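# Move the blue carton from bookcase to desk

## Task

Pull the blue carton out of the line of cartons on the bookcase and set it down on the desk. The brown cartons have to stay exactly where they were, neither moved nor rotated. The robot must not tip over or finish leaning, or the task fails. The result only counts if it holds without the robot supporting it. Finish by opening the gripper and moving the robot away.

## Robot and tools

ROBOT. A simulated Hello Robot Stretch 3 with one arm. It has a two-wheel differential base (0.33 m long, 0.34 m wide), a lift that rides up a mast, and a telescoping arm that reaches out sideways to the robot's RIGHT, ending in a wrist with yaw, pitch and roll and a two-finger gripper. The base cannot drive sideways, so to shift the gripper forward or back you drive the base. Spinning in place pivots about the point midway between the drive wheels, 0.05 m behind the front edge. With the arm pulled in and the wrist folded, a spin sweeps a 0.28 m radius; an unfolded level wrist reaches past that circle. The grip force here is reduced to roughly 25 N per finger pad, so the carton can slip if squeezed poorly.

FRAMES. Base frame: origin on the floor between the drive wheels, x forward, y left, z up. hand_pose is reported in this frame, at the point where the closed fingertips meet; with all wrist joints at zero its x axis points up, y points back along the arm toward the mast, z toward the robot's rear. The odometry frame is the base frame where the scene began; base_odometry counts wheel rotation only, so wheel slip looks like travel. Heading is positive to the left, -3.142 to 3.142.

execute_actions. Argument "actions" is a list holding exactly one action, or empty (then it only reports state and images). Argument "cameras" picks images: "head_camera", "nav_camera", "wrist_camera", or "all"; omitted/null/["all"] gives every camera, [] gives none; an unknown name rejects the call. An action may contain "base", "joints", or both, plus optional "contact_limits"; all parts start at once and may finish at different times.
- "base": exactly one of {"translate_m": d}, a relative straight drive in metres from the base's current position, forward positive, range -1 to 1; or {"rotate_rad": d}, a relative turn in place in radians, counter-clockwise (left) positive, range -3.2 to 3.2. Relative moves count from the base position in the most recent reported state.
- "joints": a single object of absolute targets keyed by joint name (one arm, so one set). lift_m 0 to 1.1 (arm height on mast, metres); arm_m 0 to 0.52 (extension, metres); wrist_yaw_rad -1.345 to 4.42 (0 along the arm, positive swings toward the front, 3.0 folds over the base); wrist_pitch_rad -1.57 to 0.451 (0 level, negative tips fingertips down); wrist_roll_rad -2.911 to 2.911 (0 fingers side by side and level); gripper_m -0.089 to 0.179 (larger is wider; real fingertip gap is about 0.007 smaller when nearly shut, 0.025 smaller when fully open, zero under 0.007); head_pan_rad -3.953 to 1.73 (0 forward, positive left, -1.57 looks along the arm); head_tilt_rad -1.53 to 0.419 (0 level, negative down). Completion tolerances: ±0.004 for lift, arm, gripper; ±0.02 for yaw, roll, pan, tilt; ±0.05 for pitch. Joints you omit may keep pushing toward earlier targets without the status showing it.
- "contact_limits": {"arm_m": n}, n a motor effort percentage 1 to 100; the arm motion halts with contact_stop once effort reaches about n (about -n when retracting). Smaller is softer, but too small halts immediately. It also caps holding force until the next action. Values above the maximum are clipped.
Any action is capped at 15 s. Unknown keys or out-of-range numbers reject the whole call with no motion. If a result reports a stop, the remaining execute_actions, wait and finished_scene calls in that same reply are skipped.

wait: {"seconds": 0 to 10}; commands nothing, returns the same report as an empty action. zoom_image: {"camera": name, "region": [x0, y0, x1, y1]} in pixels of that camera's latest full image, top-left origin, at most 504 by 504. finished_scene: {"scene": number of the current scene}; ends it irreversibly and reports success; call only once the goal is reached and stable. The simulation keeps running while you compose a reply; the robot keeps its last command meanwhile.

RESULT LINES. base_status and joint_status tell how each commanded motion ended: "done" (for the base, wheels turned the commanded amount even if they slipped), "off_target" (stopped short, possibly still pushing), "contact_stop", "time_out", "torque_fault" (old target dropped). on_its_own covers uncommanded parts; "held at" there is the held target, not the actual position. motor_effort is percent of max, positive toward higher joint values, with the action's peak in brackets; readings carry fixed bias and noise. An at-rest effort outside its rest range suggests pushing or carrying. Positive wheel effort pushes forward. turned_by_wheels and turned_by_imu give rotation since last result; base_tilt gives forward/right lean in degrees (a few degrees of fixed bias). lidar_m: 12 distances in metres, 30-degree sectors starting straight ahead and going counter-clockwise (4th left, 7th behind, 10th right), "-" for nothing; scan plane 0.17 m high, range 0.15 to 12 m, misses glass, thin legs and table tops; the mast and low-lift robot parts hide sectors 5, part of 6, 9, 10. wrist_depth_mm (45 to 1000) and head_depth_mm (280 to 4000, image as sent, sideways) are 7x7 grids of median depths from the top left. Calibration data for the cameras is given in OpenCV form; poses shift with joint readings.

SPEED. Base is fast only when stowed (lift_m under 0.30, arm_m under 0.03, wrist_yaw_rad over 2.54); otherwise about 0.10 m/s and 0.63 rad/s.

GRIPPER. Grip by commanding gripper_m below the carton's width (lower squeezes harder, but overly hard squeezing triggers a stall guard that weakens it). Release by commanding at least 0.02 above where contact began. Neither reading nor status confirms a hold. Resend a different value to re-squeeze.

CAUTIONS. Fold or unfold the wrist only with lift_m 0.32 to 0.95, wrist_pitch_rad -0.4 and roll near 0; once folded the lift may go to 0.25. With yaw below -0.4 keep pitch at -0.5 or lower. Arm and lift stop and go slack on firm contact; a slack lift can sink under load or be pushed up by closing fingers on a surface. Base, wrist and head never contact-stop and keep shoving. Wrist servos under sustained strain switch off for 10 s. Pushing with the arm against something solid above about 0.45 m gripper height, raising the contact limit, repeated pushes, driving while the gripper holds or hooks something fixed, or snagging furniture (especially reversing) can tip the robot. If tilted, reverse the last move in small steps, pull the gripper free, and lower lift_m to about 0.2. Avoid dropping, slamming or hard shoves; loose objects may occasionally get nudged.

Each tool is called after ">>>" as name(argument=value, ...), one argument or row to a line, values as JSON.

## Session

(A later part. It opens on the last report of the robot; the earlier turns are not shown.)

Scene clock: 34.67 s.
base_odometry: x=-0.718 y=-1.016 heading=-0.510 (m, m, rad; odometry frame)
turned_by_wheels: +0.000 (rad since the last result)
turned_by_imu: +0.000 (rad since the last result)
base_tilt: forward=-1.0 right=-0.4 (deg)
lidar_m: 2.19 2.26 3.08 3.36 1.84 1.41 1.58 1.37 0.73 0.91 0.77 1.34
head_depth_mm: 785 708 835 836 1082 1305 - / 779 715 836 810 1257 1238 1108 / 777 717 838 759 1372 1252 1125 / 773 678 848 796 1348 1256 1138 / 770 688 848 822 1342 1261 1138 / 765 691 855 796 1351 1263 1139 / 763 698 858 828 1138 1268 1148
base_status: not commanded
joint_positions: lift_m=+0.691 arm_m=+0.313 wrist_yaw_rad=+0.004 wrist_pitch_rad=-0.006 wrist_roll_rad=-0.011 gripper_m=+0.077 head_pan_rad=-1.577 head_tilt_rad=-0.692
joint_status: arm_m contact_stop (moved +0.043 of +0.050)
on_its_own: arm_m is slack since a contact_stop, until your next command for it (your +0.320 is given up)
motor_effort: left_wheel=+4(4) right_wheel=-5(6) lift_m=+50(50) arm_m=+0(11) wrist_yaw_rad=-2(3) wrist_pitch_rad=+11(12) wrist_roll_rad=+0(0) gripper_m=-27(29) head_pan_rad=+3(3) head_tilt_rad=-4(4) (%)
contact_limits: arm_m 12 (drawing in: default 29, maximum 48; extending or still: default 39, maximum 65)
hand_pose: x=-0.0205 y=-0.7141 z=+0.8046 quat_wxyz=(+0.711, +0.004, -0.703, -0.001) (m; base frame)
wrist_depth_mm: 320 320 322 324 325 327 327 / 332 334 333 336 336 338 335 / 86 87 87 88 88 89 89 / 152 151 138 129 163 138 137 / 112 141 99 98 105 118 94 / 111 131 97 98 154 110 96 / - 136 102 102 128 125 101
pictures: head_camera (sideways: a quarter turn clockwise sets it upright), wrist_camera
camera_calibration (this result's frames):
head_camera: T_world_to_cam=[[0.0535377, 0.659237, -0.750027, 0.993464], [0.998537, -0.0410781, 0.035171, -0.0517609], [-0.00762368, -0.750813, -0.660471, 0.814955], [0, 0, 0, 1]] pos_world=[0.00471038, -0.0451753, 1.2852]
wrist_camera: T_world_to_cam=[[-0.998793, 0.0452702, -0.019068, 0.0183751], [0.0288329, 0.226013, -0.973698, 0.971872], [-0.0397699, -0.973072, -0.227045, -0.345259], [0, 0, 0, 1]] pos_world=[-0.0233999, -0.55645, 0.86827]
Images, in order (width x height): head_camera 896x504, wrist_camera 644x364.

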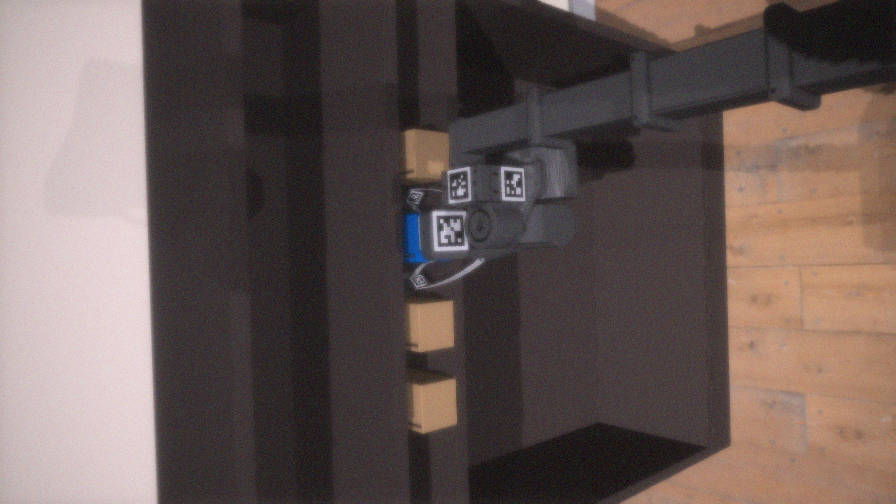

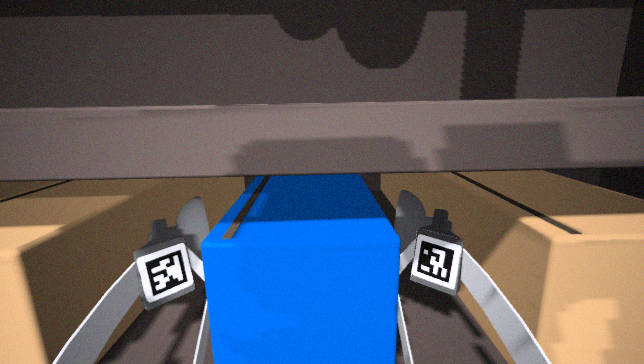

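>>> execute_actions(
  actions=[
    {"joints":{"arm_m":0.2}},
  ],
  cameras=[],
)

>>> execute_actions(
  actions=[
    {"base":{"translate_m":0.11},"joints":{"gripper_m":0.08}},
  ],
  cameras=["wrist_camera","head_camera"],
)

Scene clock: 37.20 s.
base_odometry: x=-0.718 y=-1.016 heading=-0.510 (m, m, rad; odometry frame)
turned_by_wheels: +0.000 (rad since the last result)
turned_by_imu: +0.000 (rad since the last result)
base_tilt: forward=-0.9 right=-0.4 (deg)
lidar_m: 2.18 2.26 3.08 3.36 1.84 1.42 1.58 1.37 0.73 0.91 0.77 1.34
head_depth_mm: 786 708 830 832 1078 1304 - / 781 715 840 841 1268 - 1127 / 780 717 843 802 - 1243 1130 / 775 678 842 725 1344 1248 1139 / 769 684 851 822 1335 1267 1135 / 769 694 856 793 1340 1264 1137 / 765 697 861 827 1138 1273 1142
base_status: not commanded
joint_positions: lift_m=+0.691 arm_m=+0.200 wrist_yaw_rad=+0.003 wrist_pitch_rad=-0.005 wrist_roll_rad=-0.011 gripper_m=+0.077 head_pan_rad=-1.577 head_tilt_rad=-0.692
joint_status: all done
motor_effort: left_wheel=+3(4) right_wheel=-4(5) lift_m=+50(50) arm_m=-6(8) wrist_yaw_rad=-1(3) wrist_pitch_rad=+11(11) wrist_roll_rad=+0(0) gripper_m=-28(29) head_pan_rad=+3(4) head_tilt_rad=-4(4) (%)
hand_pose: x=-0.0208 y=-0.6015 z=+0.8047 quat_wxyz=(+0.711, +0.003, -0.703, -0.001) (m; base frame)
wrist_depth_mm: 419 421 423 426 427 430 363 / 433 437 440 442 446 444 364 / 196 196 197 199 199 201 203 / 234 202 275 165 228 213 339 / 222 207 99 98 97 219 234 / 489 507 98 98 517 479 354 / 514 530 102 102 542 544 370
pictures: none
No camera images: the call's "cameras" was empty. Leave "cameras" out to get every camera's image.

Scene clock: 39.83 s.
base_odometry: x=-0.622 y=-1.070 heading=-0.510 (m, m, rad; odometry frame)
turned_by_wheels: +0.000 (rad since the last result)
turned_by_imu: +0.000 (rad since the last result)
base_tilt: forward=-1.0 right=-0.4 (deg)
lidar_m: 2.08 2.15 2.92 3.38 1.91 1.51 1.69 1.37 0.79 0.91 0.72 1.34
head_depth_mm: 777 705 833 827 1280 1242 - / 779 713 835 838 1299 - 1127 / 775 722 842 811 - 1242 1129 / 777 677 850 729 1340 1263 1135 / 772 686 854 786 1339 1259 1132 / 764 694 859 855 1223 1261 1134 / 763 701 814 803 1376 1331 1144
base_status: done
joint_positions: lift_m=+0.691 arm_m=+0.200 wrist_yaw_rad=+0.001 wrist_pitch_rad=-0.005 wrist_roll_rad=-0.011 gripper_m=+0.080 head_pan_rad=-1.577 head_tilt_rad=-0.692
joint_status: all done
motor_effort: left_wheel=+2(10) right_wheel=-2(5) lift_m=+50(50) arm_m=-6(6) wrist_yaw_rad=-1(1) wrist_pitch_rad=+11(11) wrist_roll_rad=+0(0) gripper_m=-22(40) head_pan_rad=+4(3) head_tilt_rad=-4(4) (%)
hand_pose: x=-0.0211 y=-0.6015 z=+0.8047 quat_wxyz=(+0.711, +0.003, -0.703, -0.002) (m; base frame)
wrist_depth_mm: 404 420 424 427 432 430 430 / 403 436 439 440 443 447 449 / 197 198 199 200 201 203 203 / 378 203 206 165 396 300 211 / 254 210 102 99 106 239 222 / 369 474 105 101 516 526 471 / 386 533 111 106 539 548 498
pictures: head_camera (sideways: a quarter turn clockwise sets it upright), wrist_camera
camera_calibration (this result's frames):
head_camera: T_world_to_cam=[[0.0535377, 0.659237, -0.750027, 0.993464], [0.998537, -0.0410781, 0.035171, -0.0517609], [-0.00762368, -0.750813, -0.660471, 0.814955], [0, 0, 0, 1]] pos_world=[0.00471038, -0.0451753, 1.2852]
wrist_camera: T_world_to_cam=[[-0.998676, 0.0477745, -0.0190874, 0.0141595], [0.0294014, 0.225549, -0.973788, 0.946342], [-0.0422171, -0.97306, -0.226655, -0.236031], [0, 0, 0, 1]] pos_world=[-0.0236476, -0.443795, 0.86831]
Images, in order (width x height): head_camera 896x504, wrist_camera 644x364.

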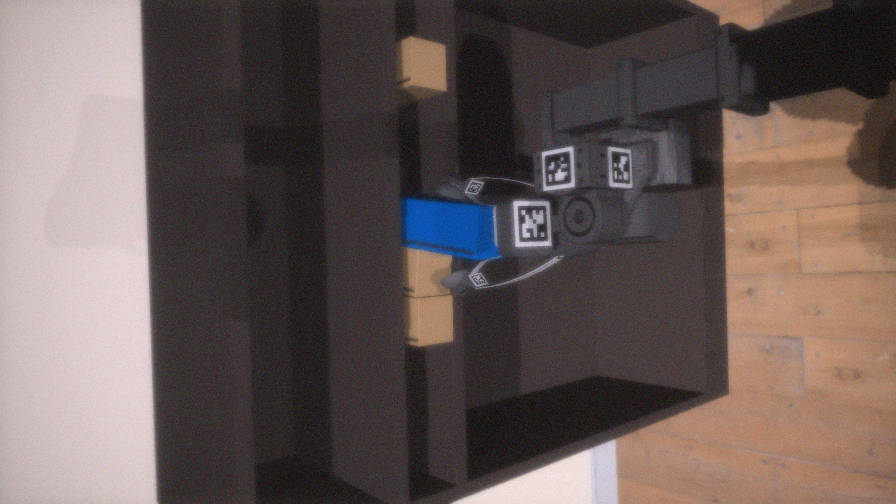

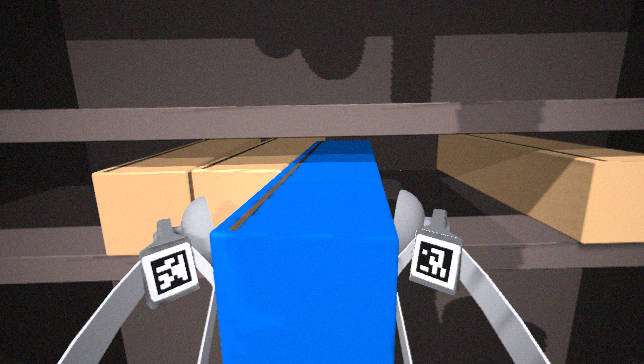

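>>> execute_actions(
  actions=[
    {"base":{"translate_m":-0.115},"joints":{"arm_m":0.22}},
  ],
  cameras=["wrist_camera","head_camera"],
)

Scene clock: 42.67 s.
base_odometry: x=-0.723 y=-1.014 heading=-0.510 (m, m, rad; odometry frame)
turned_by_wheels: +0.000 (rad since the last result)
turned_by_imu: +0.000 (rad since the last result)
base_tilt: forward=-1.0 right=-0.5 (deg)
lidar_m: 2.20 2.27 3.07 3.36 1.84 1.41 1.57 1.37 0.73 0.91 0.78 1.34
head_depth_mm: 785 708 830 836 1065 1298 - / 780 712 832 838 1261 1240 1125 / 779 720 839 762 - 1244 1133 / 773 679 845 727 1343 1258 1129 / 772 687 853 845 1332 1263 1128 / 769 692 859 777 1336 1264 1143 / 762 699 861 828 1149 1266 1136
base_status: done
joint_positions: lift_m=+0.691 arm_m=+0.220 wrist_yaw_rad=+0.001 wrist_pitch_rad=-0.005 wrist_roll_rad=-0.011 gripper_m=+0.080 head_pan_rad=-1.577 head_tilt_rad=-0.692
joint_status: all done
motor_effort: left_wheel=+3(3) right_wheel=-4(8) lift_m=+50(50) arm_m=+5(6) wrist_yaw_rad=+0(0) wrist_pitch_rad=+11(11) wrist_roll_rad=+0(0) gripper_m=-21(22) head_pan_rad=+4(3) head_tilt_rad=-4(4) (%)
hand_pose: x=-0.0211 y=-0.6207 z=+0.8047 quat_wxyz=(+0.711, +0.003, -0.703, -0.002) (m; base frame)
wrist_depth_mm: 403 402 408 405 411 412 355 / 414 416 422 420 424 428 358 / 177 177 178 180 180 181 183 / 186 241 357 164 188 187 337 / 187 218 102 99 106 194 234 / 197 200 105 101 203 205 333 / 500 506 111 106 517 521 364
pictures: head_camera (sideways: a quarter turn clockwise sets it upright), wrist_camera
camera_calibration (this result's frames):
head_camera: T_world_to_cam=[[0.0535377, 0.659237, -0.750027, 0.993464], [0.998537, -0.0410781, 0.035171, -0.0517609], [-0.00762368, -0.750813, -0.660471, 0.814955], [0, 0, 0, 1]] pos_world=[0.00471038, -0.0451753, 1.2852]
wrist_camera: T_world_to_cam=[[-0.998676, 0.0477717, -0.0190875, 0.0150772], [0.029401, 0.225549, -0.973788, 0.950679], [-0.0422143, -0.97306, -0.226655, -0.25474], [0, 0, 0, 1]] pos_world=[-0.0236473, -0.463022, 0.86831]
Images, in order (width x height): head_camera 896x504, wrist_camera 644x364.

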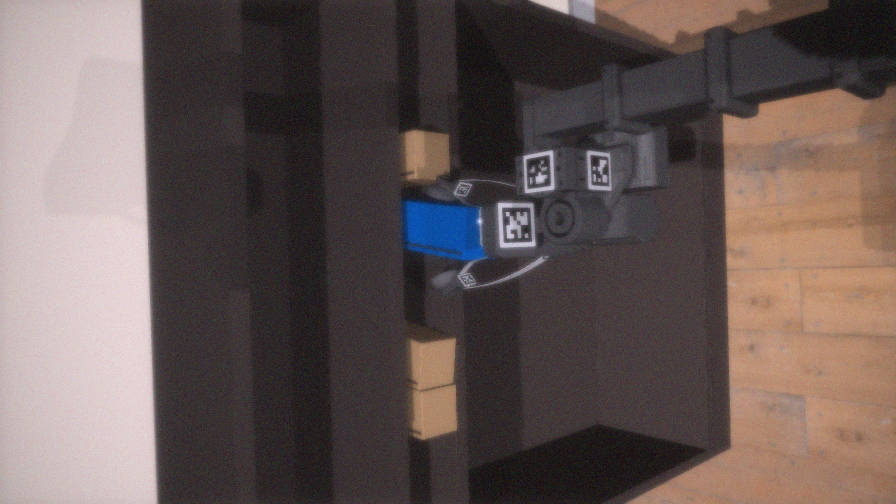

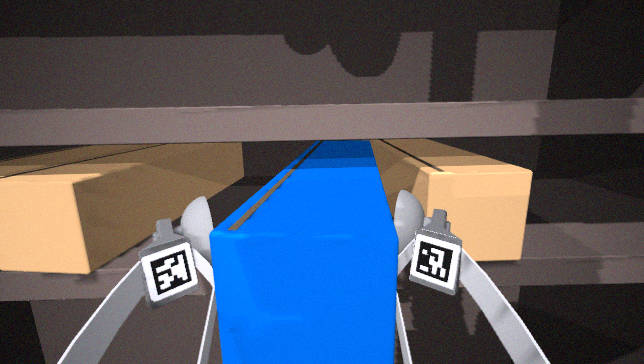

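>>> execute_actions(
  actions=[
    {"joints":{"wrist_yaw_rad":0.1}},
  ],
  cameras=[],
)

>>> execute_actions(
  actions=[
    {"joints":{"gripper_m":0.12}},
  ],
  cameras=["wrist_camera"],
)

>>> execute_actions(
  actions=[
    {"joints":{"arm_m":0.11}},
  ],
  cameras=["wrist_camera","head_camera"],
)

Scene clock: 43.80 s.
base_odometry: x=-0.723 y=-1.014 heading=-0.510 (m, m, rad; odometry frame)
turned_by_wheels: +0.000 (rad since the last result)
turned_by_imu: +0.000 (rad since the last result)
base_tilt: forward=-1.0 right=-0.4 (deg)
lidar_m: 2.19 2.27 3.09 3.36 1.83 1.42 1.58 1.37 0.73 0.91 0.77 1.34
head_depth_mm: 781 707 830 834 1073 1313 - / 779 714 837 837 1255 1244 1120 / 778 720 841 816 - 1249 1128 / 773 679 844 729 1360 1251 1132 / 774 684 854 834 1351 1269 1140 / 770 692 861 777 1355 1259 1145 / 763 699 862 831 1149 1270 1141
base_status: not commanded
joint_positions: lift_m=+0.691 arm_m=+0.220 wrist_yaw_rad=+0.096 wrist_pitch_rad=-0.005 wrist_roll_rad=-0.011 gripper_m=+0.080 head_pan_rad=-1.577 head_tilt_rad=-0.692
joint_status: all done
motor_effort: left_wheel=+2(2) right_wheel=-3(3) lift_m=+50(50) arm_m=+5(5) wrist_yaw_rad=+3(2) wrist_pitch_rad=+11(11) wrist_roll_rad=+0(0) gripper_m=-21(21) head_pan_rad=+4(4) head_tilt_rad=-4(4) (%)
hand_pose: x=+0.0031 y=-0.6195 z=+0.8047 quat_wxyz=(+0.711, +0.036, -0.702, +0.032) (m; base frame)
wrist_depth_mm: 435 427 417 409 406 393 386 / 443 439 434 425 415 408 396 / 192 188 183 180 177 173 170 / 202 205 284 164 270 180 335 / 205 201 102 99 106 183 203 / 443 527 105 101 199 193 190 / 466 542 110 106 497 497 416
pictures: none
No camera images: the call's "cameras" was empty. Leave "cameras" out to get every camera's image.

Scene clock: 44.70 s.
base_odometry: x=-0.723 y=-1.014 heading=-0.510 (m, m, rad; odometry frame)
turned_by_wheels: +0.000 (rad since the last result)
turned_by_imu: +0.000 (rad since the last result)
base_tilt: forward=-0.9 right=-0.4 (deg)
lidar_m: 2.20 2.26 3.10 3.37 1.84 1.41 1.57 1.37 0.73 0.91 0.77 1.34
head_depth_mm: 782 706 834 833 1067 1293 - / 781 712 833 839 1255 1249 1131 / 779 719 841 811 - 1243 1129 / 774 679 846 727 1367 1261 1135 / 770 688 853 833 1346 1265 1142 / 766 694 860 775 1355 1268 1140 / 763 701 864 828 1145 1264 1136
base_status: not commanded
joint_positions: lift_m=+0.691 arm_m=+0.220 wrist_yaw_rad=+0.097 wrist_pitch_rad=-0.005 wrist_roll_rad=-0.011 gripper_m=+0.114 head_pan_rad=-1.577 head_tilt_rad=-0.692
joint_status: gripper_m off_target (ended at +0.114, target +0.120)
motor_effort: left_wheel=+2(2) right_wheel=-3(2) lift_m=+50(50) arm_m=+5(5) wrist_yaw_rad=+2(4) wrist_pitch_rad=+11(11) wrist_roll_rad=+0(0) gripper_m=+100(100) head_pan_rad=+4(3) head_tilt_rad=-4(4) (%)
hand_pose: x=+0.0032 y=-0.6195 z=+0.8047 quat_wxyz=(+0.710, +0.036, -0.702, +0.032) (m; base frame)
wrist_depth_mm: 435 427 420 407 403 395 388 / 446 440 434 425 414 409 396 / 192 187 184 181 177 173 170 / 202 205 292 165 291 180 336 / 206 201 106 100 112 182 204 / 441 526 105 101 198 193 191 / 441 545 111 106 496 495 415
pictures: wrist_camera
camera_calibration (this result's frames):
wrist_camera: T_world_to_cam=[[-0.998687, -0.0475351, -0.0190865, -0.0196694], [0.00779062, 0.227323, -0.973788, 0.950864], [0.0506279, -0.972658, -0.226655, -0.252609], [0, 0, 0, 1]] pos_world=[-0.0142623, -0.46279, 0.86831]
Images, in order (width x height): wrist_camera 644x364.

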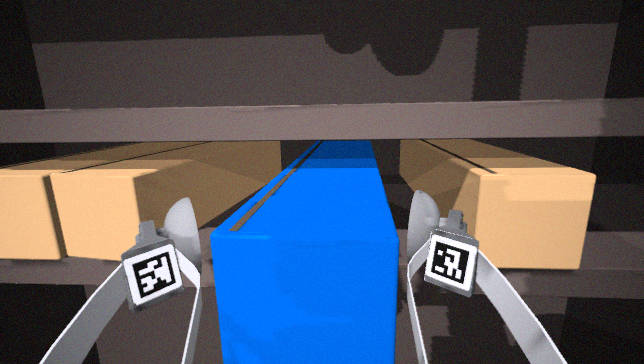

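Scene clock: 46.77 s.
base_odometry: x=-0.723 y=-1.014 heading=-0.510 (m, m, rad; odometry frame)
turned_by_wheels: +0.000 (rad since the last result)
turned_by_imu: +0.000 (rad since the last result)
base_tilt: forward=-0.9 right=-0.5 (deg)
lidar_m: 2.19 2.27 3.10 3.36 1.84 1.41 1.58 1.38 0.72 0.91 0.78 1.35
head_depth_mm: 784 710 831 831 1071 1292 - / 778 715 837 834 1334 - 1097 / 778 720 839 810 1343 - 1112 / 771 680 846 730 1326 1257 1134 / 769 687 851 840 1343 1267 1134 / 768 693 856 770 1352 1255 1137 / 767 699 861 833 1148 1273 1143
base_status: not commanded
joint_positions: lift_m=+0.691 arm_m=+0.110 wrist_yaw_rad=+0.098 wrist_pitch_rad=-0.005 wrist_roll_rad=-0.011 gripper_m=+0.120 head_pan_rad=-1.577 head_tilt_rad=-0.692
joint_status: all done
on_its_own: gripper_m moved +0.006 to your old target +0.120
motor_effort: left_wheel=+2(2) right_wheel=-3(3) lift_m=+50(50) arm_m=-6(7) wrist_yaw_rad=+2(2) wrist_pitch_rad=+11(11) wrist_roll_rad=+0(0) gripper_m=+0(100) head_pan_rad=+3(3) head_tilt_rad=-4(4) (%)
hand_pose: x=+0.0035 y=-0.5103 z=+0.8047 quat_wxyz=(+0.710, +0.036, -0.702, +0.033) (m; base frame)
wrist_depth_mm: 478 525 521 512 499 487 415 / 474 549 537 526 516 503 412 / 437 302 333 288 341 336 376 / 428 310 327 207 332 312 375 / 436 327 609 215 442 520 378 / 463 642 624 619 601 576 415 / 446 666 655 641 628 613 414
pictures: head_camera (sideways: a quarter turn clockwise sets it upright), wrist_camera
camera_calibration (this result's frames):
head_camera: T_world_to_cam=[[0.0535376, 0.659237, -0.750027, 0.993464], [0.998537, -0.0410779, 0.035171, -0.0517609], [-0.00762359, -0.750813, -0.660471, 0.814955], [0, 0, 0, 1]] pos_world=[0.00471038, -0.0451753, 1.2852]
wrist_camera: T_world_to_cam=[[-0.998632, -0.0486861, -0.0190865, -0.0147702], [0.00752867, 0.227331, -0.973788, 0.926032], [0.0517489, -0.9726, -0.226654, -0.146335], [0, 0, 0, 1]] pos_world=[-0.0141491, -0.35356, 0.86831]
Images, in order (width x height): head_camera 896x504, wrist_camera 644x364.

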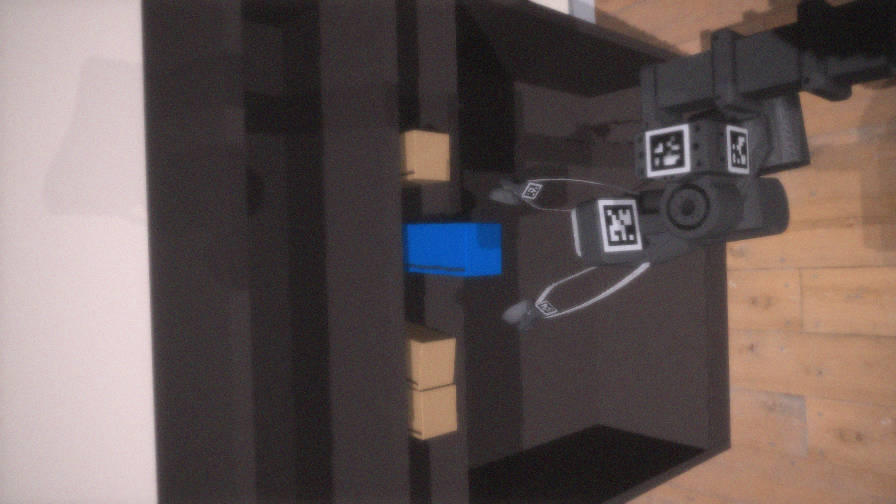

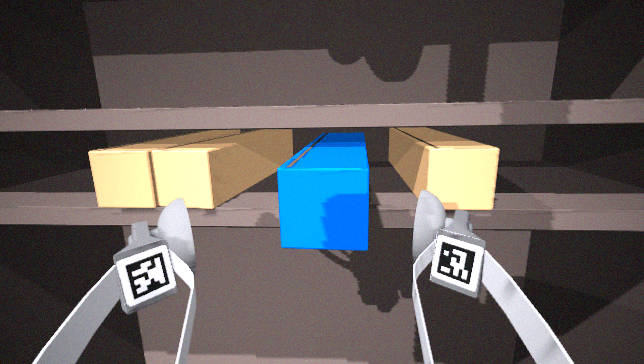

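>>> execute_actions(
  actions=[
    {"base":{"translate_m":0.15},"joints":{"gripper_m":0.0,"wrist_yaw_rad":0,"arm_m":0.09}},
  ],
  cameras=[],
)

>>> execute_actions(
  actions=[
    {"joints":{"arm_m":0.21},"contact_limits":{"arm_m":12}},
  ],
  cameras=["wrist_camera","head_camera"],
)

Scene clock: 50.03 s.
base_odometry: x=-0.592 y=-1.087 heading=-0.510 (m, m, rad; odometry frame)
turned_by_wheels: +0.000 (rad since the last result)
turned_by_imu: +0.000 (rad since the last result)
base_tilt: forward=-1.0 right=-0.4 (deg)
lidar_m: 2.04 2.11 2.87 3.82 1.93 1.54 1.72 1.37 0.81 0.91 0.70 1.34
head_depth_mm: 782 711 832 792 1334 1254 - / 779 714 840 731 1334 - 1080 / 776 722 839 844 1338 - 1087 / 771 679 847 777 1343 1252 1141 / 768 686 854 850 1353 1258 1136 / 769 692 857 858 1104 1264 1142 / 763 699 762 845 1420 1331 1142
base_status: done
joint_positions: lift_m=+0.691 arm_m=+0.090 wrist_yaw_rad=+0.003 wrist_pitch_rad=-0.005 wrist_roll_rad=-0.011 gripper_m=+0.005 head_pan_rad=-1.577 head_tilt_rad=-0.692
joint_status: gripper_m off_target (ended at +0.005, target +0.000); the others done
motor_effort: left_wheel=+3(9) right_wheel=-3(5) lift_m=+50(50) arm_m=-6(5) wrist_yaw_rad=-2(1) wrist_pitch_rad=+11(11) wrist_roll_rad=+0(0) gripper_m=-100(100) head_pan_rad=+4(3) head_tilt_rad=-4(4) (%)
hand_pose: x=-0.0207 y=-0.4915 z=+0.8047 quat_wxyz=(+0.711, +0.003, -0.703, -0.001) (m; base frame)
wrist_depth_mm: 363 513 522 532 528 532 522 / 362 530 545 546 555 548 523 / 327 428 309 313 320 312 319 / 347 431 317 321 323 231 333 / 330 453 607 - 615 616 508 / 380 518 640 649 643 646 532 / 403 514 663 664 678 674 536
pictures: none
No camera images: the call's "cameras" was empty. Leave "cameras" out to get every camera's image.

Scene clock: 52.17 s.
base_odometry: x=-0.592 y=-1.087 heading=-0.510 (m, m, rad; odometry frame)
turned_by_wheels: +0.000 (rad since the last result)
turned_by_imu: +0.000 (rad since the last result)
base_tilt: forward=-0.9 right=-0.4 (deg)
lidar_m: 2.04 2.12 2.87 3.83 1.95 1.54 1.72 1.37 0.81 0.91 0.70 1.34
head_depth_mm: 782 707 831 791 1324 1251 - / 778 715 839 733 1301 1228 1133 / 778 719 835 842 - 1237 1129 / 775 682 847 759 1334 1251 1132 / 770 684 857 849 1356 1257 1138 / 767 692 853 854 1098 1268 1134 / 767 700 764 843 1412 1333 1142
base_status: not commanded
joint_positions: lift_m=+0.691 arm_m=+0.210 wrist_yaw_rad=+0.002 wrist_pitch_rad=-0.005 wrist_roll_rad=-0.011 gripper_m=+0.000 head_pan_rad=-1.577 head_tilt_rad=-0.692
joint_status: all done
on_its_own: gripper_m moved -0.005 to your old target +0.000
motor_effort: left_wheel=+2(3) right_wheel=-3(4) lift_m=+50(50) arm_m=+5(6) wrist_yaw_rad=-1(2) wrist_pitch_rad=+11(11) wrist_roll_rad=+0(0) gripper_m=-6(100) head_pan_rad=+4(4) head_tilt_rad=-4(3) (%)
contact_limits: arm_m 12 (drawing in: default 29, maximum 48; extending or still: default 39, maximum 65)
hand_pose: x=-0.0209 y=-0.6107 z=+0.8047 quat_wxyz=(+0.711, +0.003, -0.703, -0.001) (m; base frame)
wrist_depth_mm: 362 414 418 418 420 425 429 / 359 430 430 433 435 443 443 / 189 189 190 191 192 193 194 / 346 373 198 198 317 181 155 / 254 217 201 - 240 168 115 / 212 213 503 509 508 182 118 / 350 512 531 527 531 533 123
pictures: head_camera (sideways: a quarter turn clockwise sets it upright), wrist_camera
camera_calibration (this result's frames):
head_camera: T_world_to_cam=[[0.0535378, 0.659236, -0.750027, 0.993464], [0.998537, -0.0410783, 0.035171, -0.0517609], [-0.00762386, -0.750813, -0.660471, 0.814955], [0, 0, 0, 1]] pos_world=[0.00471037, -0.0451753, 1.2852]
wrist_camera: T_world_to_cam=[[-0.998719, 0.0468633, -0.0190887, 0.0142774], [0.0291953, 0.225535, -0.973797, 0.948421], [-0.0413302, -0.973107, -0.226614, -0.245039], [0, 0, 0, 1]] pos_world=[-0.0235578, -0.45302, 0.868314]
Images, in order (width x height): head_camera 896x504, wrist_camera 644x364.

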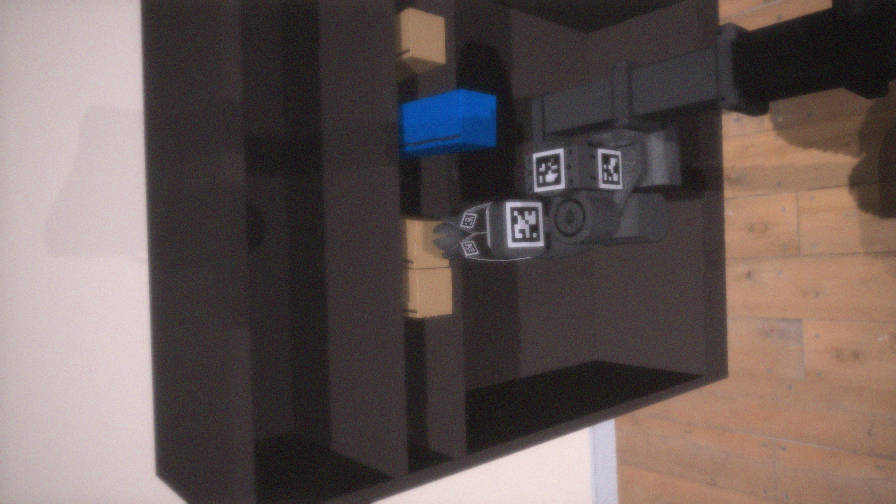

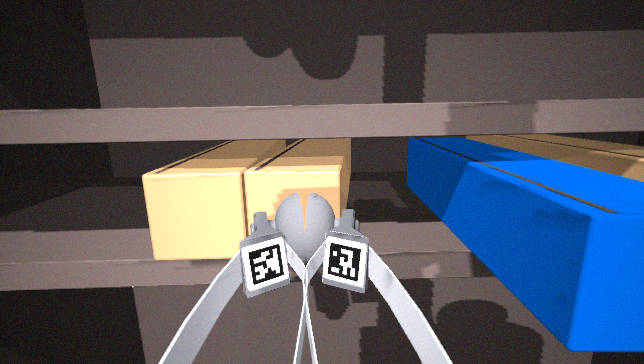

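>>> execute_actions(
  actions=[
    {"joints":{"arm_m":0.245},"contact_limits":{"arm_m":12}},
  ],
  cameras=["wrist_camera"],
)

Scene clock: 53.53 s.
base_odometry: x=-0.592 y=-1.087 heading=-0.510 (m, m, rad; odometry frame)
turned_by_wheels: +0.000 (rad since the last result)
turned_by_imu: +0.000 (rad since the last result)
base_tilt: forward=-1.0 right=-0.5 (deg)
lidar_m: 2.05 2.12 2.88 3.83 1.94 1.54 1.72 1.36 0.81 0.91 0.70 1.34
head_depth_mm: 781 708 829 787 1326 1248 - / 778 714 837 732 - 1236 1131 / 776 718 839 843 - 1259 1129 / 772 678 847 764 1359 1265 1137 / 770 685 853 849 1346 1257 1139 / 765 695 855 854 1101 1280 1145 / 763 702 766 844 1413 1327 1147
base_status: not commanded
joint_positions: lift_m=+0.691 arm_m=+0.224 wrist_yaw_rad=+0.000 wrist_pitch_rad=-0.006 wrist_roll_rad=-0.011 gripper_m=+0.000 head_pan_rad=-1.577 head_tilt_rad=-0.692
joint_status: arm_m contact_stop (moved +0.014 of +0.035)
on_its_own: arm_m is slack since a contact_stop, until your next command for it (your +0.245 is given up)
motor_effort: left_wheel=+1(2) right_wheel=+0(3) lift_m=+50(50) arm_m=+0(12) wrist_yaw_rad=+1(1) wrist_pitch_rad=+12(12) wrist_roll_rad=+0(0) gripper_m=-6(8) head_pan_rad=+3(3) head_tilt_rad=-4(4) (%)
contact_limits: arm_m 12 (drawing in: default 29, maximum 48; extending or still: default 39, maximum 65)
hand_pose: x=-0.0215 y=-0.6248 z=+0.8045 quat_wxyz=(+0.711, +0.002, -0.703, -0.002) (m; base frame)
wrist_depth_mm: 360 402 403 409 409 414 416 / 361 416 417 421 427 427 427 / 175 176 177 178 179 180 181 / 347 235 186 193 316 181 155 / 253 191 187 - 240 168 112 / 198 198 200 497 202 199 111 / 351 498 508 515 519 518 112
pictures: wrist_camera
camera_calibration (this result's frames):
wrist_camera: T_world_to_cam=[[-0.998616, 0.0490172, -0.0190417, 0.0156988], [0.0296775, 0.226405, -0.973581, 0.951775], [-0.0434111, -0.972799, -0.227546, -0.257981], [0, 0, 0, 1]] pos_world=[-0.0237684, -0.467219, 0.868226]
Images, in order (width x height): wrist_camera 644x364.

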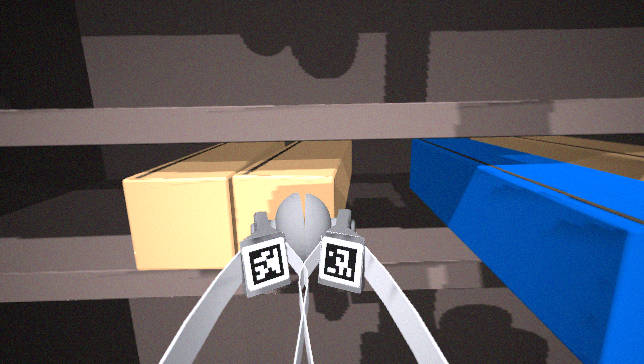

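>>> execute_actions(
  actions=[
    {"base":{"translate_m":-0.03},"joints":{"arm_m":0.227}},
  ],
  cameras=["wrist_camera","head_camera"],
)

Scene clock: 54.90 s.
base_odometry: x=-0.618 y=-1.072 heading=-0.510 (m, m, rad; odometry frame)
turned_by_wheels: +0.000 (rad since the last result)
turned_by_imu: +0.000 (rad since the last result)
base_tilt: forward=-0.9 right=-0.4 (deg)
lidar_m: 2.07 2.15 2.92 3.36 1.91 1.51 1.69 1.37 0.79 0.91 0.72 1.34
head_depth_mm: 783 710 834 806 1285 1232 - / 780 711 836 786 - 1237 1127 / 776 724 842 786 - 1261 1131 / 770 683 847 763 1356 1254 1132 / 773 685 851 792 1344 1251 1133 / 765 693 857 854 1212 1261 1149 / 765 701 804 798 1409 1324 1151
base_status: done
joint_positions: lift_m=+0.691 arm_m=+0.226 wrist_yaw_rad=-0.006 wrist_pitch_rad=-0.007 wrist_roll_rad=-0.011 gripper_m=+0.000 head_pan_rad=-1.577 head_tilt_rad=-0.692
joint_status: all done
motor_effort: left_wheel=-1(8) right_wheel=+2(7) lift_m=+50(50) arm_m=+13(20) wrist_yaw_rad=+5(5) wrist_pitch_rad=+12(12) wrist_roll_rad=+0(0) gripper_m=-5(7) head_pan_rad=+4(4) head_tilt_rad=-4(4) (%)
hand_pose: x=-0.0229 y=-0.6271 z=+0.8043 quat_wxyz=(+0.711, +0.001, -0.703, -0.005) (m; base frame)
wrist_depth_mm: 392 398 402 403 410 411 417 / 400 416 416 417 423 426 428 / 171 172 173 175 177 179 180 / 369 178 229 191 226 158 190 / 232 183 220 - 208 113 97 / 194 193 198 494 198 112 99 / 391 501 508 512 517 112 104
pictures: head_camera (sideways: a quarter turn clockwise sets it upright), wrist_camera
camera_calibration (this result's frames):
head_camera: T_world_to_cam=[[0.0535388, 0.659394, -0.749889, 0.993283], [0.998537, -0.0410857, 0.0351636, -0.0517513], [-0.00762303, -0.750674, -0.660629, 0.81516], [0, 0, 0, 1]] pos_world=[0.00471039, -0.0451718, 1.28519]
wrist_camera: T_world_to_cam=[[-0.998321, 0.054727, -0.0189971, 0.0178983], [0.0309712, 0.227087, -0.973382, 0.952417], [-0.0489563, -0.972336, -0.228401, -0.25943], [0, 0, 0, 1]] pos_world=[-0.02433, -0.469514, 0.868151]
Images, in order (width x height): head_camera 896x504, wrist_camera 644x364.

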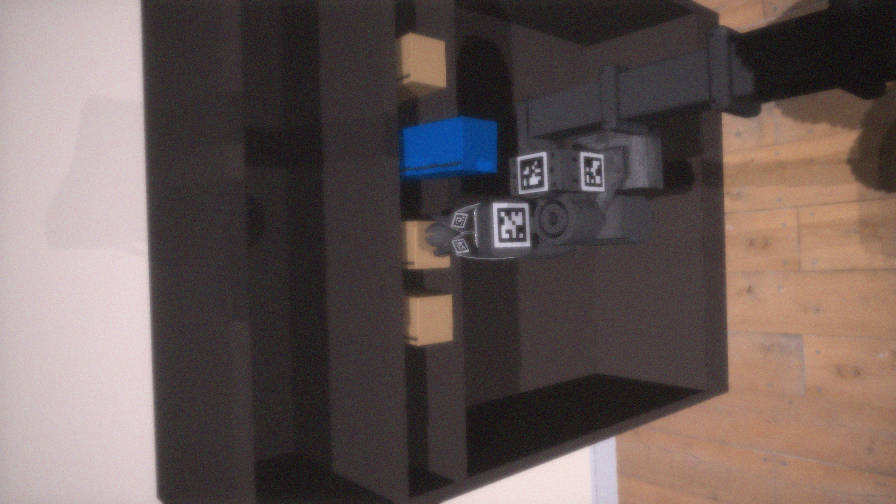

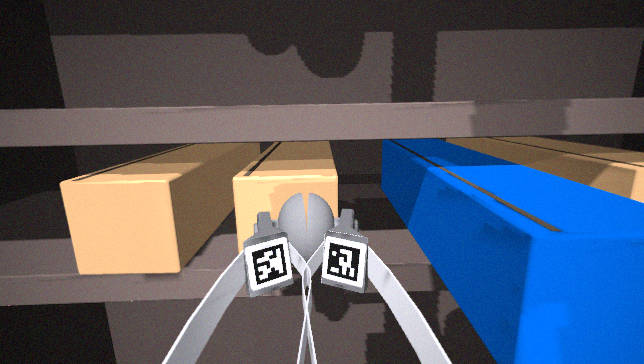

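>>> execute_actions(
  actions=[
    {"base":{"translate_m":-0.019},"joints":{"arm_m":0.229}},
  ],
  cameras=[],
)

>>> execute_actions(
  actions=[
    {"joints":{"arm_m":0.16}},
  ],
  cameras=["wrist_camera","head_camera"],
)

Scene clock: 56.60 s.
base_odometry: x=-0.634 y=-1.063 heading=-0.510 (m, m, rad; odometry frame)
turned_by_wheels: +0.000 (rad since the last result)
turned_by_imu: +0.000 (rad since the last result)
base_tilt: forward=-1.0 right=-0.5 (deg)
lidar_m: 2.09 2.17 2.95 3.37 1.90 1.50 1.68 1.37 0.78 0.91 0.72 1.34
head_depth_mm: 782 710 836 835 1273 1228 - / 783 715 836 809 - 1242 1120 / 775 722 843 731 - 1250 1134 / 776 681 847 789 1353 1255 1141 / 772 689 853 789 1348 1270 1141 / 766 692 859 859 1271 1271 1140 / 766 700 823 820 1330 1331 1145
base_status: done
joint_positions: lift_m=+0.691 arm_m=+0.228 wrist_yaw_rad=+0.015 wrist_pitch_rad=-0.007 wrist_roll_rad=-0.011 gripper_m=+0.000 head_pan_rad=-1.577 head_tilt_rad=-0.692
joint_status: all done
on_its_own: arm_m is at rest, and its effort (+18) is outside its rest range (-14 to +14); wrist_yaw_rad is at rest, and its effort (-13) is outside its rest range (-12 to +12)
motor_effort: left_wheel=+5(11) right_wheel=-6(7) lift_m=+49(49) arm_m=+18(18) wrist_yaw_rad=-13(12) wrist_pitch_rad=+12(12) wrist_roll_rad=+0(0) gripper_m=-9(9) head_pan_rad=+3(3) head_tilt_rad=-4(4) (%)
hand_pose: x=-0.0175 y=-0.6287 z=+0.8043 quat_wxyz=(+0.711, +0.008, -0.703, +0.003) (m; base frame)
wrist_depth_mm: 397 400 404 403 405 403 404 / 406 416 420 420 418 419 421 / 173 173 174 174 174 175 175 / 350 195 231 226 217 157 186 / 188 186 228 - 186 102 95 / 197 195 198 488 173 97 95 / 398 505 511 512 506 101 99
pictures: none
No camera images: the call's "cameras" was empty. Leave "cameras" out to get every camera's image.

Scene clock: 58.30 s.
base_odometry: x=-0.634 y=-1.063 heading=-0.510 (m, m, rad; odometry frame)
turned_by_wheels: +0.000 (rad since the last result)
turned_by_imu: +0.000 (rad since the last result)
base_tilt: forward=-0.9 right=-0.5 (deg)
lidar_m: 2.09 2.17 2.95 3.35 1.90 1.50 1.68 1.37 0.78 0.91 0.72 1.34
head_depth_mm: 782 706 829 832 1273 1245 - / 777 715 834 806 1322 - 1124 / 777 720 840 741 1297 1229 1129 / 773 678 846 781 1334 1258 1130 / 773 685 852 790 1353 1270 1143 / 764 694 855 857 1272 1270 1137 / 765 698 823 821 1330 1323 1142
base_status: not commanded
joint_positions: lift_m=+0.691 arm_m=+0.160 wrist_yaw_rad=+0.003 wrist_pitch_rad=-0.006 wrist_roll_rad=-0.011 gripper_m=+0.000 head_pan_rad=-1.577 head_tilt_rad=-0.692
joint_status: all done
motor_effort: left_wheel=+3(4) right_wheel=-2(7) lift_m=+49(49) arm_m=-6(17) wrist_yaw_rad=-1(12) wrist_pitch_rad=+12(12) wrist_roll_rad=+0(0) gripper_m=-7(10) head_pan_rad=+4(4) head_tilt_rad=-4(4) (%)
hand_pose: x=-0.0208 y=-0.5615 z=+0.8046 quat_wxyz=(+0.711, +0.003, -0.703, -0.001) (m; base frame)
wrist_depth_mm: 418 459 465 465 467 468 463 / 420 475 474 479 482 480 471 / 370 236 238 239 241 277 253 / 386 244 279 250 186 184 253 / 258 256 264 - 165 164 265 / 411 544 554 565 371 573 478 / 411 566 586 589 586 581 479
pictures: head_camera (sideways: a quarter turn clockwise sets it upright), wrist_camera
camera_calibration (this result's frames):
head_camera: T_world_to_cam=[[0.0535387, 0.659394, -0.749889, 0.993283], [0.998537, -0.0410856, 0.0351636, -0.0517513], [-0.00762294, -0.750674, -0.660629, 0.81516], [0, 0, 0, 1]] pos_world=[0.00471039, -0.0451718, 1.28519]
wrist_camera: T_world_to_cam=[[-0.998741, 0.0464007, -0.0190639, 0.0118088], [0.0290877, 0.226051, -0.973681, 0.937398], [-0.04087, -0.97301, -0.227116, -0.196682], [0, 0, 0, 1]] pos_world=[-0.0235112, -0.403821, 0.868282]
Images, in order (width x height): head_camera 896x504, wrist_camera 644x364.

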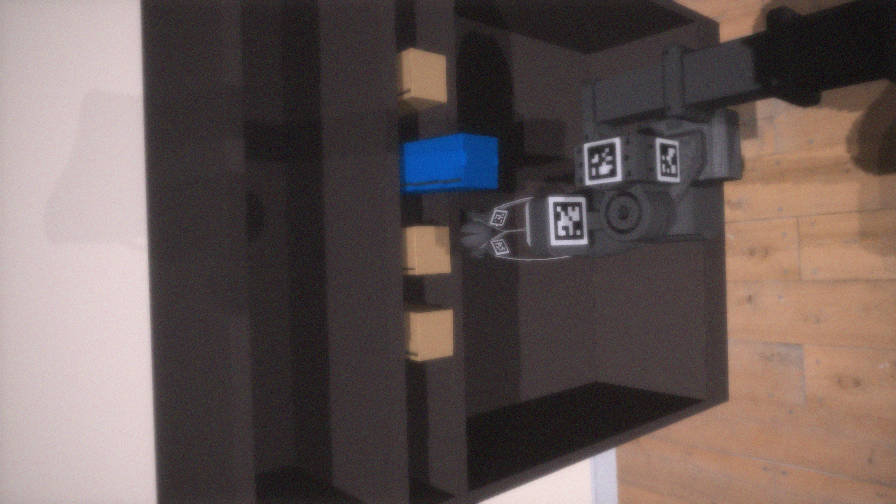

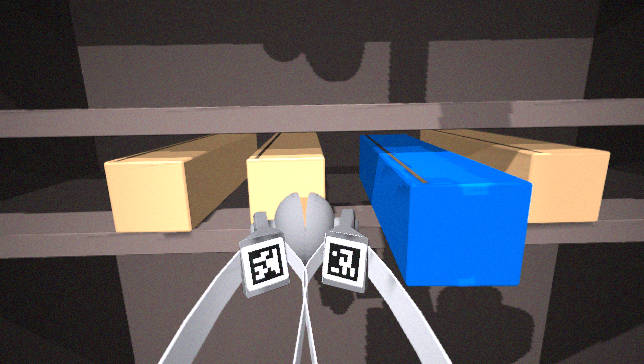

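>>> execute_actions(
  actions=[
    {"base":{"translate_m":0.016},"joints":{"gripper_m":0.077}},
  ],
  cameras=[],
)

>>> execute_actions(
  actions=[
    {"joints":{"arm_m":0.275},"contact_limits":{"arm_m":11}},
  ],
  cameras=["wrist_camera"],
)

>>> execute_actions(
  actions=[
    {"joints":{"gripper_m":0.04}},
  ],
  cameras=[],
)

>>> execute_actions(
  actions=[
    {"base":{"translate_m":-0.009},"joints":{"arm_m":0.27}},
  ],
  cameras=[],
)

>>> execute_actions(
  actions=[
    {"joints":{"gripper_m":0.078}},
  ],
  cameras=[],
)

>>> execute_actions(
  actions=[
    {"joints":{"arm_m":0.2}},
  ],
  cameras=["wrist_camera","head_camera"],
)

Scene clock: 60.40 s.
base_odometry: x=-0.620 y=-1.071 heading=-0.510 (m, m, rad; odometry frame)
turned_by_wheels: +0.000 (rad since the last result)
turned_by_imu: +0.000 (rad since the last result)
base_tilt: forward=-1.0 right=-0.4 (deg)
lidar_m: 2.08 2.14 2.92 3.34 1.92 1.51 1.69 1.37 0.79 0.91 0.72 1.34
head_depth_mm: 781 708 831 802 1302 1240 - / 780 712 835 790 1330 - 1123 / 773 721 841 784 1289 1230 1131 / 774 683 846 792 1344 1264 1132 / 770 690 851 805 1341 1264 1140 / 768 690 858 860 1232 1258 1144 / 766 700 812 800 1409 1324 1136
base_status: done
joint_positions: lift_m=+0.691 arm_m=+0.160 wrist_yaw_rad=+0.003 wrist_pitch_rad=-0.006 wrist_roll_rad=-0.011 gripper_m=+0.054 head_pan_rad=-1.577 head_tilt_rad=-0.692
joint_status: gripper_m off_target (ended at +0.054, target +0.077)
motor_effort: left_wheel=+1(8) right_wheel=-2(3) lift_m=+49(49) arm_m=-6(6) wrist_yaw_rad=-1(2) wrist_pitch_rad=+12(11) wrist_roll_rad=+0(0) gripper_m=+99(100) head_pan_rad=+4(3) head_tilt_rad=-4(4) (%)
hand_pose: x=-0.0208 y=-0.5615 z=+0.8046 quat_wxyz=(+0.711, +0.003, -0.703, -0.001) (m; base frame)
wrist_depth_mm: 401 460 465 466 469 469 464 / 400 472 478 475 484 488 484 / 356 237 238 240 242 284 250 / 378 246 264 248 218 160 248 / 258 256 259 259 167 163 265 / 391 535 564 561 569 572 495 / 392 538 575 587 592 599 502
pictures: none
No camera images: the call's "cameras" was empty. Leave "cameras" out to get every camera's image.

Scene clock: 62.50 s.
base_odometry: x=-0.620 y=-1.071 heading=-0.510 (m, m, rad; odometry frame)
turned_by_wheels: +0.000 (rad since the last result)
turned_by_imu: +0.000 (rad since the last result)
base_tilt: forward=-1.0 right=-0.4 (deg)
lidar_m: 2.08 2.15 2.93 3.37 1.92 1.51 1.69 1.37 0.78 0.91 0.72 1.34
head_depth_mm: 783 705 831 804 1293 1248 - / 779 713 829 789 - 1243 1124 / 774 721 841 727 1336 1254 1130 / 774 680 843 763 1333 1260 1133 / 772 684 848 802 1346 1259 1135 / 771 691 855 855 1222 1261 1138 / 761 699 809 803 1408 1324 1147
base_status: not commanded
joint_positions: lift_m=+0.691 arm_m=+0.275 wrist_yaw_rad=+0.002 wrist_pitch_rad=-0.005 wrist_roll_rad=-0.011 gripper_m=+0.077 head_pan_rad=-1.577 head_tilt_rad=-0.692
joint_status: all done
on_its_own: gripper_m moved +0.023 to your old target +0.077
motor_effort: left_wheel=+1(1) right_wheel=-2(2) lift_m=+49(49) arm_m=+5(5) wrist_yaw_rad=-1(2) wrist_pitch_rad=+11(11) wrist_roll_rad=+0(0) gripper_m=+1(100) head_pan_rad=+3(3) head_tilt_rad=-4(3) (%)
contact_limits: arm_m 11 (drawing in: default 29, maximum 48; extending or still: default 39, maximum 65)
hand_pose: x=-0.0209 y=-0.6757 z=+0.8047 quat_wxyz=(+0.711, +0.003, -0.703, -0.001) (m; base frame)
wrist_depth_mm: 353 355 356 360 364 365 365 / 364 368 373 377 374 379 375 / 125 126 126 127 128 129 129 / 352 174 224 165 234 158 190 / 131 145 134 136 172 114 95 / 137 138 141 141 162 110 77 / 146 148 149 149 151 107 76
pictures: wrist_camera
camera_calibration (this result's frames):
wrist_camera: T_world_to_cam=[[-0.998726, 0.0467263, -0.0190767, 0.0172562], [0.029163, 0.225784, -0.973741, 0.963157], [-0.041192, -0.973056, -0.226859, -0.308057], [0, 0, 0, 1]] pos_world=[-0.0235438, -0.518029, 0.868308]
Images, in order (width x height): wrist_camera 644x364.

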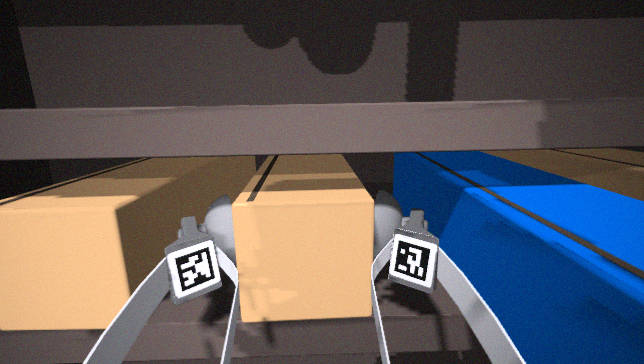

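Scene clock: 63.37 s.
base_odometry: x=-0.620 y=-1.071 heading=-0.510 (m, m, rad; odometry frame)
turned_by_wheels: +0.000 (rad since the last result)
turned_by_imu: +0.000 (rad since the last result)
base_tilt: forward=-1.0 right=-0.4 (deg)
lidar_m: 2.08 2.16 2.93 3.36 1.92 1.51 1.69 1.37 0.79 0.91 0.72 1.34
head_depth_mm: 780 704 829 801 1298 1253 - / 777 713 836 785 - 1249 1123 / 777 718 839 729 1341 1251 1130 / 774 682 848 761 1343 1262 1128 / 771 686 853 804 1340 1265 1135 / 766 691 860 854 1230 1267 1140 / 764 699 811 801 1417 1336 1135
base_status: not commanded
joint_positions: lift_m=+0.691 arm_m=+0.275 wrist_yaw_rad=+0.002 wrist_pitch_rad=-0.005 wrist_roll_rad=-0.011 gripper_m=+0.049 head_pan_rad=-1.577 head_tilt_rad=-0.692
joint_status: gripper_m off_target (ended at +0.049, target +0.040)
motor_effort: left_wheel=+1(1) right_wheel=-3(2) lift_m=+49(50) arm_m=+5(5) wrist_yaw_rad=-1(1) wrist_pitch_rad=+11(11) wrist_roll_rad=+0(0) gripper_m=-100(100) head_pan_rad=+3(3) head_tilt_rad=-4(4) (%)
hand_pose: x=-0.0209 y=-0.6757 z=+0.8047 quat_wxyz=(+0.711, +0.003, -0.703, -0.001) (m; base frame)
wrist_depth_mm: 352 356 358 359 362 365 366 / 366 367 369 371 373 378 378 / 125 125 126 127 128 129 129 / 351 174 227 165 235 157 190 / 131 145 133 134 172 114 95 / 137 138 140 139 162 114 77 / 147 147 149 149 150 107 76
pictures: none
No camera images: the call's "cameras" was empty. Leave "cameras" out to get every camera's image.

Scene clock: 64.63 s.
base_odometry: x=-0.628 y=-1.067 heading=-0.510 (m, m, rad; odometry frame)
turned_by_wheels: +0.000 (rad since the last result)
turned_by_imu: +0.000 (rad since the last result)
base_tilt: forward=-1.0 right=-0.4 (deg)
lidar_m: 2.08 2.17 2.94 3.36 1.91 1.50 1.68 1.37 0.78 0.91 0.72 1.34
head_depth_mm: 781 705 829 832 1293 1235 - / 782 713 835 788 - 1246 1128 / 777 721 844 731 - 1254 1127 / 773 680 841 753 1334 1265 1132 / 772 686 849 795 1336 1265 1136 / 766 693 855 856 1253 1265 1143 / 763 695 828 819 1370 1332 1135
base_status: done
joint_positions: lift_m=+0.691 arm_m=+0.270 wrist_yaw_rad=+0.002 wrist_pitch_rad=-0.005 wrist_roll_rad=-0.011 gripper_m=+0.041 head_pan_rad=-1.577 head_tilt_rad=-0.692
joint_status: all done
on_its_own: gripper_m moved -0.008 to your old target +0.040
motor_effort: left_wheel=+1(4) right_wheel=-2(7) lift_m=+49(49) arm_m=-6(7) wrist_yaw_rad=-1(1) wrist_pitch_rad=+11(11) wrist_roll_rad=+0(0) gripper_m=-32(100) head_pan_rad=+4(4) head_tilt_rad=-4(4) (%)
hand_pose: x=-0.0209 y=-0.6715 z=+0.8047 quat_wxyz=(+0.711, +0.003, -0.703, -0.001) (m; base frame)
wrist_depth_mm: 358 361 361 366 367 366 370 / 370 373 374 380 378 380 385 / 129 129 130 131 132 132 133 / 361 187 248 165 202 157 189 / 135 161 132 133 146 105 95 / 141 150 139 138 159 98 71 / 151 152 153 154 155 91 65
pictures: none
No camera images: the call's "cameras" was empty. Leave "cameras" out to get every camera's image.

Scene clock: 65.50 s.
base_odometry: x=-0.628 y=-1.067 heading=-0.510 (m, m, rad; odometry frame)
turned_by_wheels: +0.000 (rad since the last result)
turned_by_imu: +0.000 (rad since the last result)
base_tilt: forward=-1.0 right=-0.4 (deg)
lidar_m: 2.08 2.16 2.94 3.37 1.91 1.50 1.68 1.37 0.78 0.91 0.72 1.34
head_depth_mm: 777 709 829 834 1283 1237 - / 775 711 835 788 - 1253 1128 / 777 722 842 731 - 1258 1129 / 772 679 846 757 1349 1260 1134 / 771 683 849 795 1340 1258 1135 / 766 693 851 853 1245 1261 1137 / 763 699 825 823 1371 1318 1138
base_status: not commanded
joint_positions: lift_m=+0.691 arm_m=+0.270 wrist_yaw_rad=+0.002 wrist_pitch_rad=-0.005 wrist_roll_rad=-0.011 gripper_m=+0.076 head_pan_rad=-1.577 head_tilt_rad=-0.692
joint_status: all done
motor_effort: left_wheel=+2(2) right_wheel=-2(2) lift_m=+49(49) arm_m=-6(6) wrist_yaw_rad=-1(1) wrist_pitch_rad=+11(11) wrist_roll_rad=+0(0) gripper_m=+99(100) head_pan_rad=+3(4) head_tilt_rad=-4(4) (%)
hand_pose: x=-0.0209 y=-0.6715 z=+0.8047 quat_wxyz=(+0.711, +0.003, -0.703, -0.001) (m; base frame)
wrist_depth_mm: 357 360 361 364 366 370 370 / 371 374 375 376 380 382 381 / 129 129 130 131 132 132 133 / 362 188 246 165 209 157 188 / 135 161 134 136 155 105 95 / 141 147 141 141 159 97 71 / 151 152 153 154 155 91 64
pictures: none
No camera images: the call's "cameras" was empty. Leave "cameras" out to get every camera's image.

Scene clock: 67.20 s.
base_odometry: x=-0.628 y=-1.067 heading=-0.510 (m, m, rad; odometry frame)
turned_by_wheels: +0.000 (rad since the last result)
turned_by_imu: +0.000 (rad since the last result)
base_tilt: forward=-1.0 right=-0.4 (deg)
lidar_m: 2.08 2.16 2.94 3.36 1.90 1.50 1.68 1.37 0.78 0.91 0.72 1.34
head_depth_mm: 781 708 829 833 1282 1240 - / 780 711 837 786 1298 1249 1106 / 777 719 840 729 - 1236 1129 / 774 682 844 783 1367 1255 1138 / 770 684 851 794 1348 1263 1138 / 767 696 854 857 1254 1260 1140 / 763 699 824 824 1371 1330 1144
base_status: not commanded
joint_positions: lift_m=+0.691 arm_m=+0.200 wrist_yaw_rad=+0.002 wrist_pitch_rad=-0.005 wrist_roll_rad=-0.011 gripper_m=+0.078 head_pan_rad=-1.577 head_tilt_rad=-0.692
joint_status: all done
motor_effort: left_wheel=+1(2) right_wheel=-2(2) lift_m=+49(49) arm_m=-6(5) wrist_yaw_rad=-1(1) wrist_pitch_rad=+11(11) wrist_roll_rad=+0(0) gripper_m=+0(84) head_pan_rad=+3(3) head_tilt_rad=-4(4) (%)
hand_pose: x=-0.0209 y=-0.6015 z=+0.8047 quat_wxyz=(+0.711, +0.003, -0.703, -0.001) (m; base frame)
wrist_depth_mm: 409 421 424 426 433 428 434 / 410 439 437 442 447 452 445 / 198 198 199 200 201 202 204 / 380 204 288 204 216 158 208 / 254 209 228 210 143 120 120 / 379 486 518 518 527 126 127 / 392 538 541 534 545 131 446
pictures: head_camera (sideways: a quarter turn clockwise sets it upright), wrist_camera
camera_calibration (this result's frames):
head_camera: T_world_to_cam=[[0.0535386, 0.659394, -0.749889, 0.993283], [0.998537, -0.0410854, 0.0351636, -0.0517513], [-0.00762285, -0.750674, -0.660629, 0.81516], [0, 0, 0, 1]] pos_world=[0.0047104, -0.0451718, 1.28519]
wrist_camera: T_world_to_cam=[[-0.998726, 0.0467255, -0.0190767, 0.0137879], [0.0291629, 0.225784, -0.973741, 0.946399], [-0.0411913, -0.973056, -0.226859, -0.235837], [0, 0, 0, 1]] pos_world=[-0.0235438, -0.443808, 0.868308]
Images, in order (width x height): head_camera 896x504, wrist_camera 644x364.

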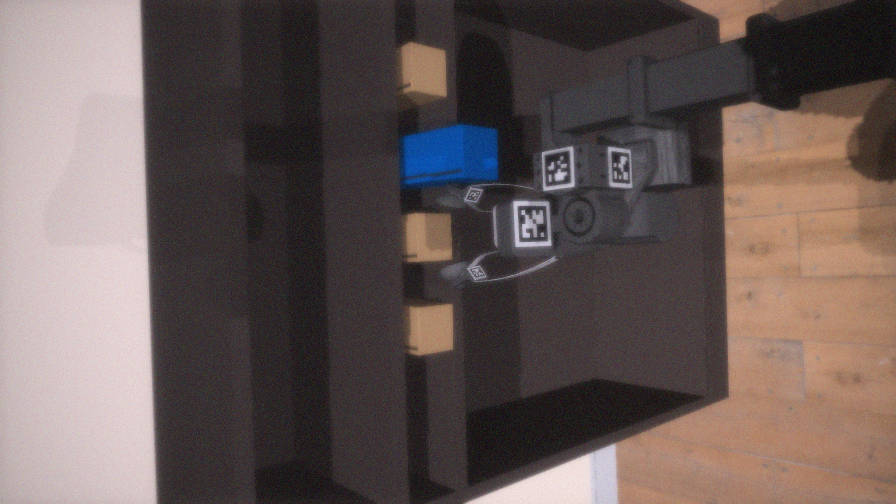

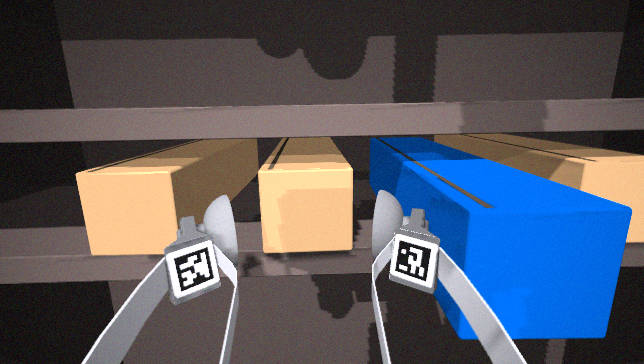

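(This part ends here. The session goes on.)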